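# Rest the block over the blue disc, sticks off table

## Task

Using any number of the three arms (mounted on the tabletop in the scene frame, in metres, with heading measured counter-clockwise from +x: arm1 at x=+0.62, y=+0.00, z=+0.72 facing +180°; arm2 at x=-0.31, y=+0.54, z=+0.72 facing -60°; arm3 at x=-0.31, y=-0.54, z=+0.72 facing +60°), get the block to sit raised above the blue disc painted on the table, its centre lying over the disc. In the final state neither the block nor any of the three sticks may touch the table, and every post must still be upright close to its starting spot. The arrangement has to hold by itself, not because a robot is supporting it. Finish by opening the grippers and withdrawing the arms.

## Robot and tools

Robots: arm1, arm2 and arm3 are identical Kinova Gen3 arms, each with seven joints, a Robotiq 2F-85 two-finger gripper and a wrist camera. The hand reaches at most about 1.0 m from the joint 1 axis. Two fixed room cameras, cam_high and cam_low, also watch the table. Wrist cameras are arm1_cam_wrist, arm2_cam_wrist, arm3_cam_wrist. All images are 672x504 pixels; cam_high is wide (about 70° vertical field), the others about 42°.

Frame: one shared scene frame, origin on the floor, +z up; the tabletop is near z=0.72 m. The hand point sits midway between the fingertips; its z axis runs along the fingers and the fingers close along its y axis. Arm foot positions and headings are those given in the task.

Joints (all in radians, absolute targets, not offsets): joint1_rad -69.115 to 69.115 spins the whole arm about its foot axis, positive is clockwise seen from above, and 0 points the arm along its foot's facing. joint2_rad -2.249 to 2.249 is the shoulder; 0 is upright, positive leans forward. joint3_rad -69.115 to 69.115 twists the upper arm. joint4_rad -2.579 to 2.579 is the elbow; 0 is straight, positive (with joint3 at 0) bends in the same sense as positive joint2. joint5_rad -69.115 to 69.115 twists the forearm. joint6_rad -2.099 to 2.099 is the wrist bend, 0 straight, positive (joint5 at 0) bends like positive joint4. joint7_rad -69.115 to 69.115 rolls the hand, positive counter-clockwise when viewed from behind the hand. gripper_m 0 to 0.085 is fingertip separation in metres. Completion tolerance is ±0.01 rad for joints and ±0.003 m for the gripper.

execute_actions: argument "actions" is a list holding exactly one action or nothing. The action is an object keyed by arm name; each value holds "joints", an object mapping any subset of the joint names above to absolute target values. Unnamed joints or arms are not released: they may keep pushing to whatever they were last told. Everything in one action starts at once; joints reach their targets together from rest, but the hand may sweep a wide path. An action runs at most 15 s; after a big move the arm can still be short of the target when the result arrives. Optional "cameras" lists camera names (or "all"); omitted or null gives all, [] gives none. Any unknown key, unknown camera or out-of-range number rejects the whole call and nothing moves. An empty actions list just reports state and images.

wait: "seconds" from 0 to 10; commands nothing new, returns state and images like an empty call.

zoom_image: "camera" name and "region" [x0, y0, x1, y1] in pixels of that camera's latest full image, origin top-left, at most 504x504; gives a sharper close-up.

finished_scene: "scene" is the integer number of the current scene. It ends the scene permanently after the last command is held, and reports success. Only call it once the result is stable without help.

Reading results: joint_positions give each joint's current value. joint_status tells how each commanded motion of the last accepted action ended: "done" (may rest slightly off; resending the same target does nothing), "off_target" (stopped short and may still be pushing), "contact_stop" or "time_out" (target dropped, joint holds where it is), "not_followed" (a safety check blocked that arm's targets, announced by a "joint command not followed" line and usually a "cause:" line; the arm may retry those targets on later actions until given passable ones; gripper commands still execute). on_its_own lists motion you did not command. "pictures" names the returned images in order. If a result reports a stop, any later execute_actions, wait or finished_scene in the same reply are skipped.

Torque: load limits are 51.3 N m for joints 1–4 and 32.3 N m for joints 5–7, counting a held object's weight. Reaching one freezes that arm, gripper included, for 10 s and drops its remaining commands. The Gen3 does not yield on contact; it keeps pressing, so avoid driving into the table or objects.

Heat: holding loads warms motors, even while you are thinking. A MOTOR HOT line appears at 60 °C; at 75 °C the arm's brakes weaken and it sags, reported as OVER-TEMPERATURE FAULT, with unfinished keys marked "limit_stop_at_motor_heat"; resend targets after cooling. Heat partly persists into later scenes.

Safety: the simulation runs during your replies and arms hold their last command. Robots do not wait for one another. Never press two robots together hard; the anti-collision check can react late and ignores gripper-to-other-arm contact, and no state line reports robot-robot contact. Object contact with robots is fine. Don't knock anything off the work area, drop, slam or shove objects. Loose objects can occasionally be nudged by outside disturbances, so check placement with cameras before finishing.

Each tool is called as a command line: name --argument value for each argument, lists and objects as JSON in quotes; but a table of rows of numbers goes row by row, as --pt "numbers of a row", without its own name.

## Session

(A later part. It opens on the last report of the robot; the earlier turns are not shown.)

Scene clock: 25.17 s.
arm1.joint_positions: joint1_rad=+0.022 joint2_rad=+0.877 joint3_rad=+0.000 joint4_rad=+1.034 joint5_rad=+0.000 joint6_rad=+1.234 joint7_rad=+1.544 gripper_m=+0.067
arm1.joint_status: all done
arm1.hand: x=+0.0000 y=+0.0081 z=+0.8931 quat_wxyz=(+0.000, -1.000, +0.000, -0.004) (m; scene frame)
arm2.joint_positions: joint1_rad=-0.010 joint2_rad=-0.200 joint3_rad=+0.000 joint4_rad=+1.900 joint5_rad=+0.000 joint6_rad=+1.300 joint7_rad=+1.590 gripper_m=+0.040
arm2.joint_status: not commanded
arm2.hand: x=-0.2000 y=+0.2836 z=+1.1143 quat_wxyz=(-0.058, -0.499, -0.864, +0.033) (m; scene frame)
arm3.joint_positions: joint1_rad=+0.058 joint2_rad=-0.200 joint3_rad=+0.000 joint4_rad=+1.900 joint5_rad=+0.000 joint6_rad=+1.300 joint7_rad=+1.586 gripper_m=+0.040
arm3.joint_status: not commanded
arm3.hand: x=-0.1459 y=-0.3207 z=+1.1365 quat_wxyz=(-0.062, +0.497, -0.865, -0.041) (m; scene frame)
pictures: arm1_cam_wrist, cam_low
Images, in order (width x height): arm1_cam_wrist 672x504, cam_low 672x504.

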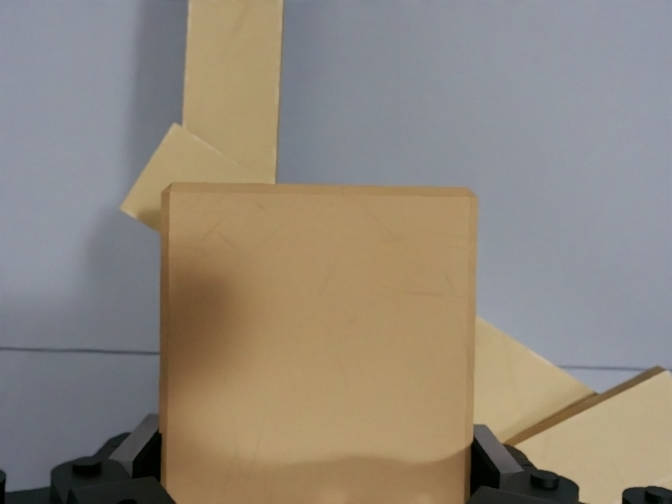

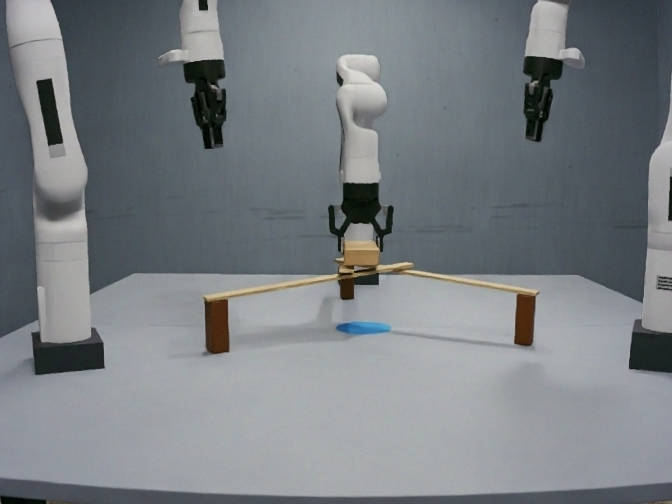

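execute_actions --actions '[{"arm1":{"joints":{"joint2_rad":0.8781,"joint4_rad":1.0409,"joint6_rad":1.2226}}}]' --cameras '["cam_low"]'

zoom_image --camera "cam_low" --region '[310, 220, 420, 290]'

Scene clock: 25.77 s.
arm1.joint_positions: joint1_rad=+0.022 joint2_rad=+0.880 joint3_rad=+0.000 joint4_rad=+1.042 joint5_rad=+0.000 joint6_rad=+1.223 joint7_rad=+1.544 gripper_m=+0.067
arm1.joint_status: all done
arm1.hand: x=+0.0003 y=+0.0081 z=+0.8887 quat_wxyz=(+0.000, -1.000, +0.000, -0.004) (m; scene frame)
arm2.joint_positions: joint1_rad=-0.010 joint2_rad=-0.200 joint3_rad=+0.000 joint4_rad=+1.900 joint5_rad=+0.000 joint6_rad=+1.300 joint7_rad=+1.590 gripper_m=+0.040
arm2.joint_status: not commanded
arm2.hand: x=-0.2000 y=+0.2836 z=+1.1143 quat_wxyz=(-0.058, -0.499, -0.864, +0.033) (m; scene frame)
arm3.joint_positions: joint1_rad=+0.058 joint2_rad=-0.200 joint3_rad=+0.000 joint4_rad=+1.900 joint5_rad=+0.000 joint6_rad=+1.300 joint7_rad=+1.586 gripper_m=+0.040
arm3.joint_status: not commanded
arm3.hand: x=-0.1459 y=-0.3207 z=+1.1365 quat_wxyz=(-0.062, +0.497, -0.865, -0.041) (m; scene frame)
pictures: cam_low
Images, in order (width x height): cam_low 672x504.

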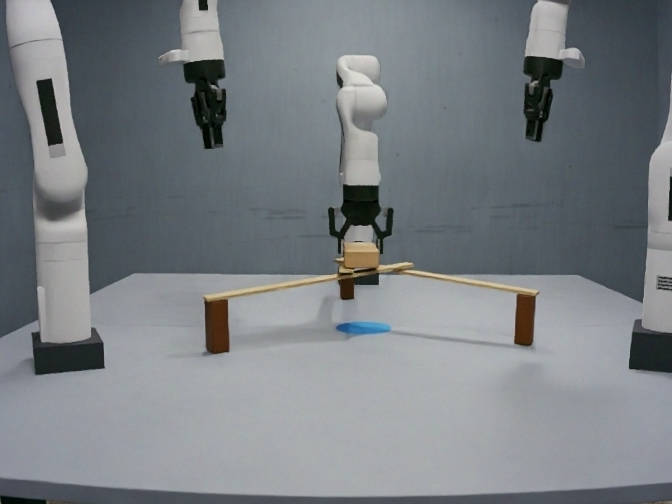

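Region (310, 220, 420, 290) of cam_low's 672x504 image, scaled by 4.582, with more detail than that image has; it fills the top 321 rows of this view, and the rest is white.

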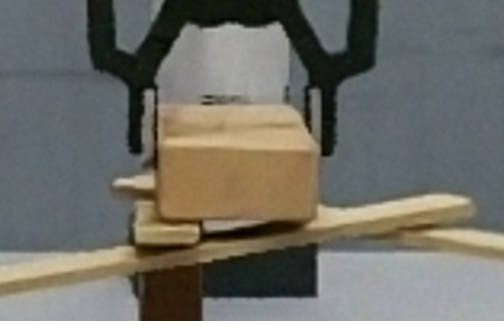

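execute_actions --actions '[{"arm1":{"joints":{"gripper_m":0.085}}}]' --cameras '["cam_low"]'

execute_actions --actions '[{"arm1":{"joints":{"joint2_rad":0.5,"joint4_rad":1.2,"joint6_rad":1.44}}}]' --cameras '["cam_low","cam_high"]'

wait --seconds 3

zoom_image --camera "cam_high" --region '[250, 160, 450, 320]'

Scene clock: 26.87 s.
arm1.joint_positions: joint1_rad=+0.022 joint2_rad=+0.878 joint3_rad=+0.000 joint4_rad=+1.041 joint5_rad=+0.000 joint6_rad=+1.223 joint7_rad=+1.544 gripper_m=+0.085
arm1.joint_status: all done
arm1.hand: x=-0.0004 y=+0.0081 z=+0.8902 quat_wxyz=(+0.000, -1.000, +0.000, -0.003) (m; scene frame)
arm2.joint_positions: joint1_rad=-0.010 joint2_rad=-0.200 joint3_rad=+0.000 joint4_rad=+1.900 joint5_rad=+0.000 joint6_rad=+1.300 joint7_rad=+1.590 gripper_m=+0.040
arm2.joint_status: not commanded
arm2.hand: x=-0.2000 y=+0.2836 z=+1.1143 quat_wxyz=(-0.058, -0.499, -0.864, +0.033) (m; scene frame)
arm3.joint_positions: joint1_rad=+0.057 joint2_rad=-0.200 joint3_rad=+0.000 joint4_rad=+1.900 joint5_rad=+0.000 joint6_rad=+1.300 joint7_rad=+1.586 gripper_m=+0.040
arm3.joint_status: not commanded
arm3.hand: x=-0.1459 y=-0.3207 z=+1.1365 quat_wxyz=(-0.062, +0.497, -0.865, -0.041) (m; scene frame)
pictures: cam_low
Images, in order (width x height): cam_low 672x504.

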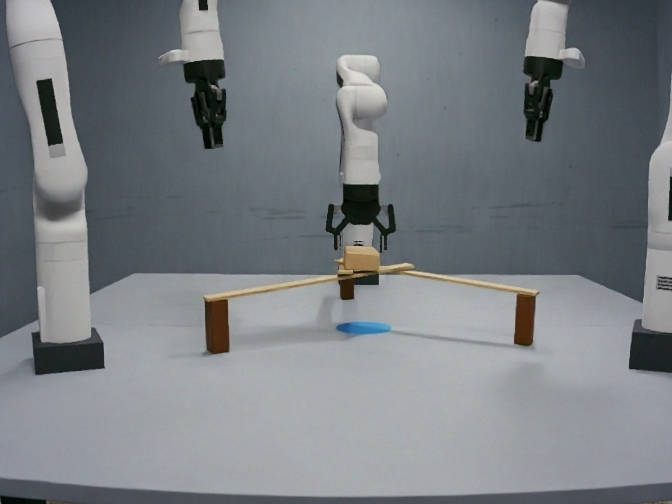

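Scene clock: 28.37 s.
arm1.joint_positions: joint1_rad=+0.022 joint2_rad=+0.500 joint3_rad=+0.000 joint4_rad=+1.200 joint5_rad=+0.000 joint6_rad=+1.440 joint7_rad=+1.544 gripper_m=+0.085
arm1.joint_status: all done
arm1.hand: x=+0.1040 y=+0.0110 z=+1.0580 quat_wxyz=(+0.000, -1.000, +0.000, -0.002) (m; scene frame)
arm2.joint_positions: joint1_rad=-0.010 joint2_rad=-0.200 joint3_rad=+0.000 joint4_rad=+1.900 joint5_rad=+0.000 joint6_rad=+1.300 joint7_rad=+1.590 gripper_m=+0.040
arm2.joint_status: not commanded
arm2.hand: x=-0.2000 y=+0.2836 z=+1.1143 quat_wxyz=(-0.058, -0.499, -0.864, +0.033) (m; scene frame)
arm3.joint_positions: joint1_rad=+0.058 joint2_rad=-0.200 joint3_rad=+0.000 joint4_rad=+1.900 joint5_rad=+0.000 joint6_rad=+1.300 joint7_rad=+1.586 gripper_m=+0.040
arm3.joint_status: not commanded
arm3.hand: x=-0.1459 y=-0.3207 z=+1.1365 quat_wxyz=(-0.062, +0.497, -0.865, -0.041) (m; scene frame)
pictures: cam_high, cam_low
Images, in order (width x height): cam_high 672x504, cam_low 672x504.

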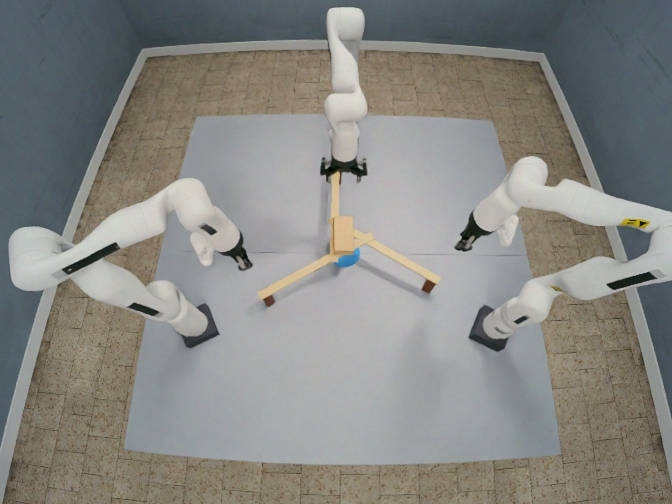

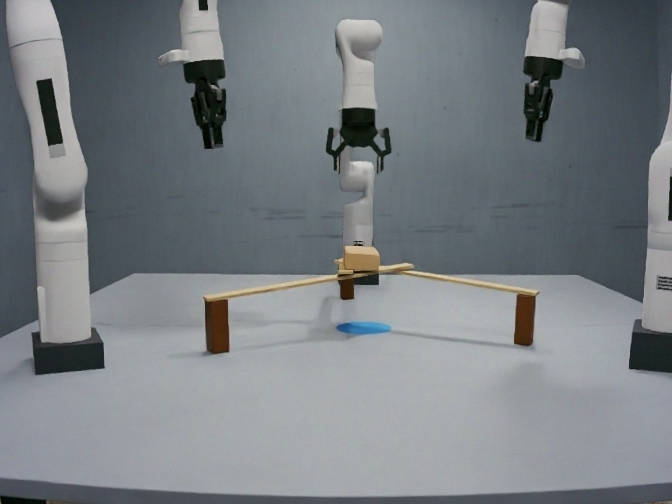

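Scene clock: 31.37 s.
arm1.joint_positions: joint1_rad=+0.022 joint2_rad=+0.500 joint3_rad=+0.000 joint4_rad=+1.200 joint5_rad=+0.000 joint6_rad=+1.440 joint7_rad=+1.544 gripper_m=+0.085
arm1.joint_status: all done
arm1.hand: x=+0.1040 y=+0.0110 z=+1.0581 quat_wxyz=(+0.000, -1.000, +0.000, -0.002) (m; scene frame)
arm2.joint_positions: joint1_rad=-0.010 joint2_rad=-0.200 joint3_rad=+0.000 joint4_rad=+1.900 joint5_rad=+0.000 joint6_rad=+1.300 joint7_rad=+1.590 gripper_m=+0.040
arm2.joint_status: not commanded
arm2.hand: x=-0.2000 y=+0.2836 z=+1.1143 quat_wxyz=(-0.058, -0.499, -0.864, +0.033) (m; scene frame)
arm3.joint_positions: joint1_rad=+0.057 joint2_rad=-0.200 joint3_rad=+0.000 joint4_rad=+1.900 joint5_rad=+0.000 joint6_rad=+1.300 joint7_rad=+1.586 gripper_m=+0.040
arm3.joint_status: not commanded
arm3.hand: x=-0.1459 y=-0.3207 z=+1.1365 quat_wxyz=(-0.062, +0.497, -0.865, -0.041) (m; scene frame)
wait: 3.00 s; at rest by 0.27 s
pictures: arm1_cam_wrist, arm2_cam_wrist, arm3_cam_wrist, cam_high, cam_low
Images, in order (width x height): arm1_cam_wrist 672x504, arm2_cam_wrist 672x504, arm3_cam_wrist 672x504, cam_high 672x504, cam_low 672x504.

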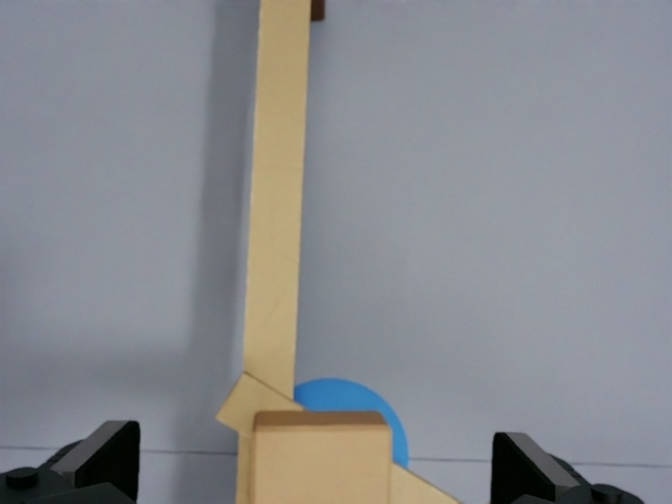

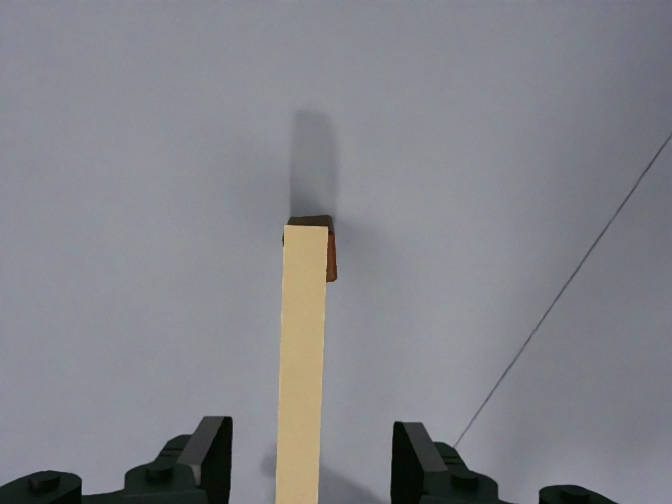

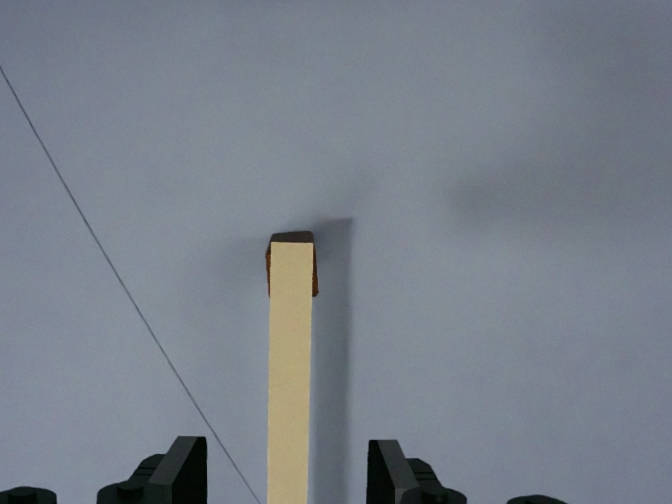

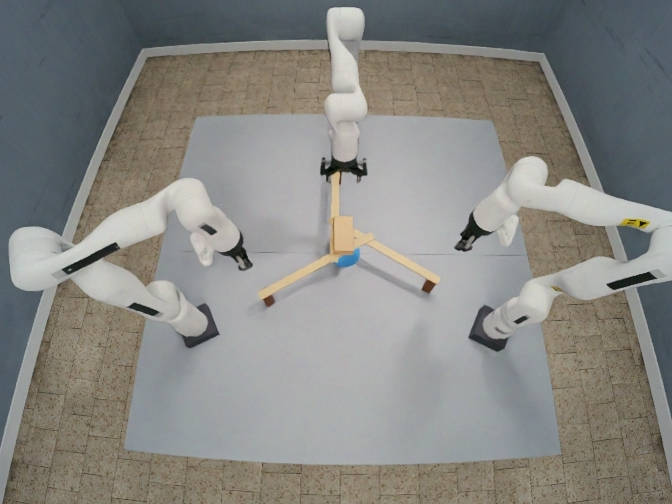

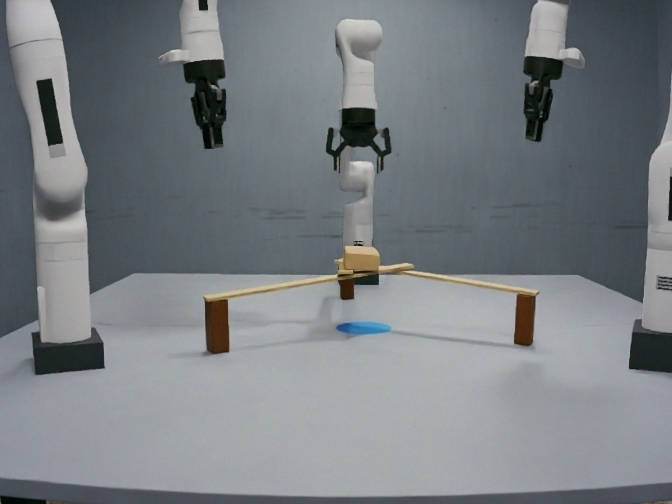

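Region (250, 160, 450, 320) of cam_high's 672x504 image, scaled by 2.520, with more detail than that image has; it fills the top 403 rows of this view, and the rest is white.

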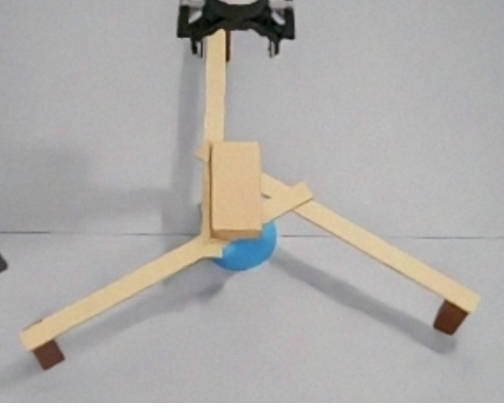

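finished_scene --scene 2

The scene is finished: the task was done.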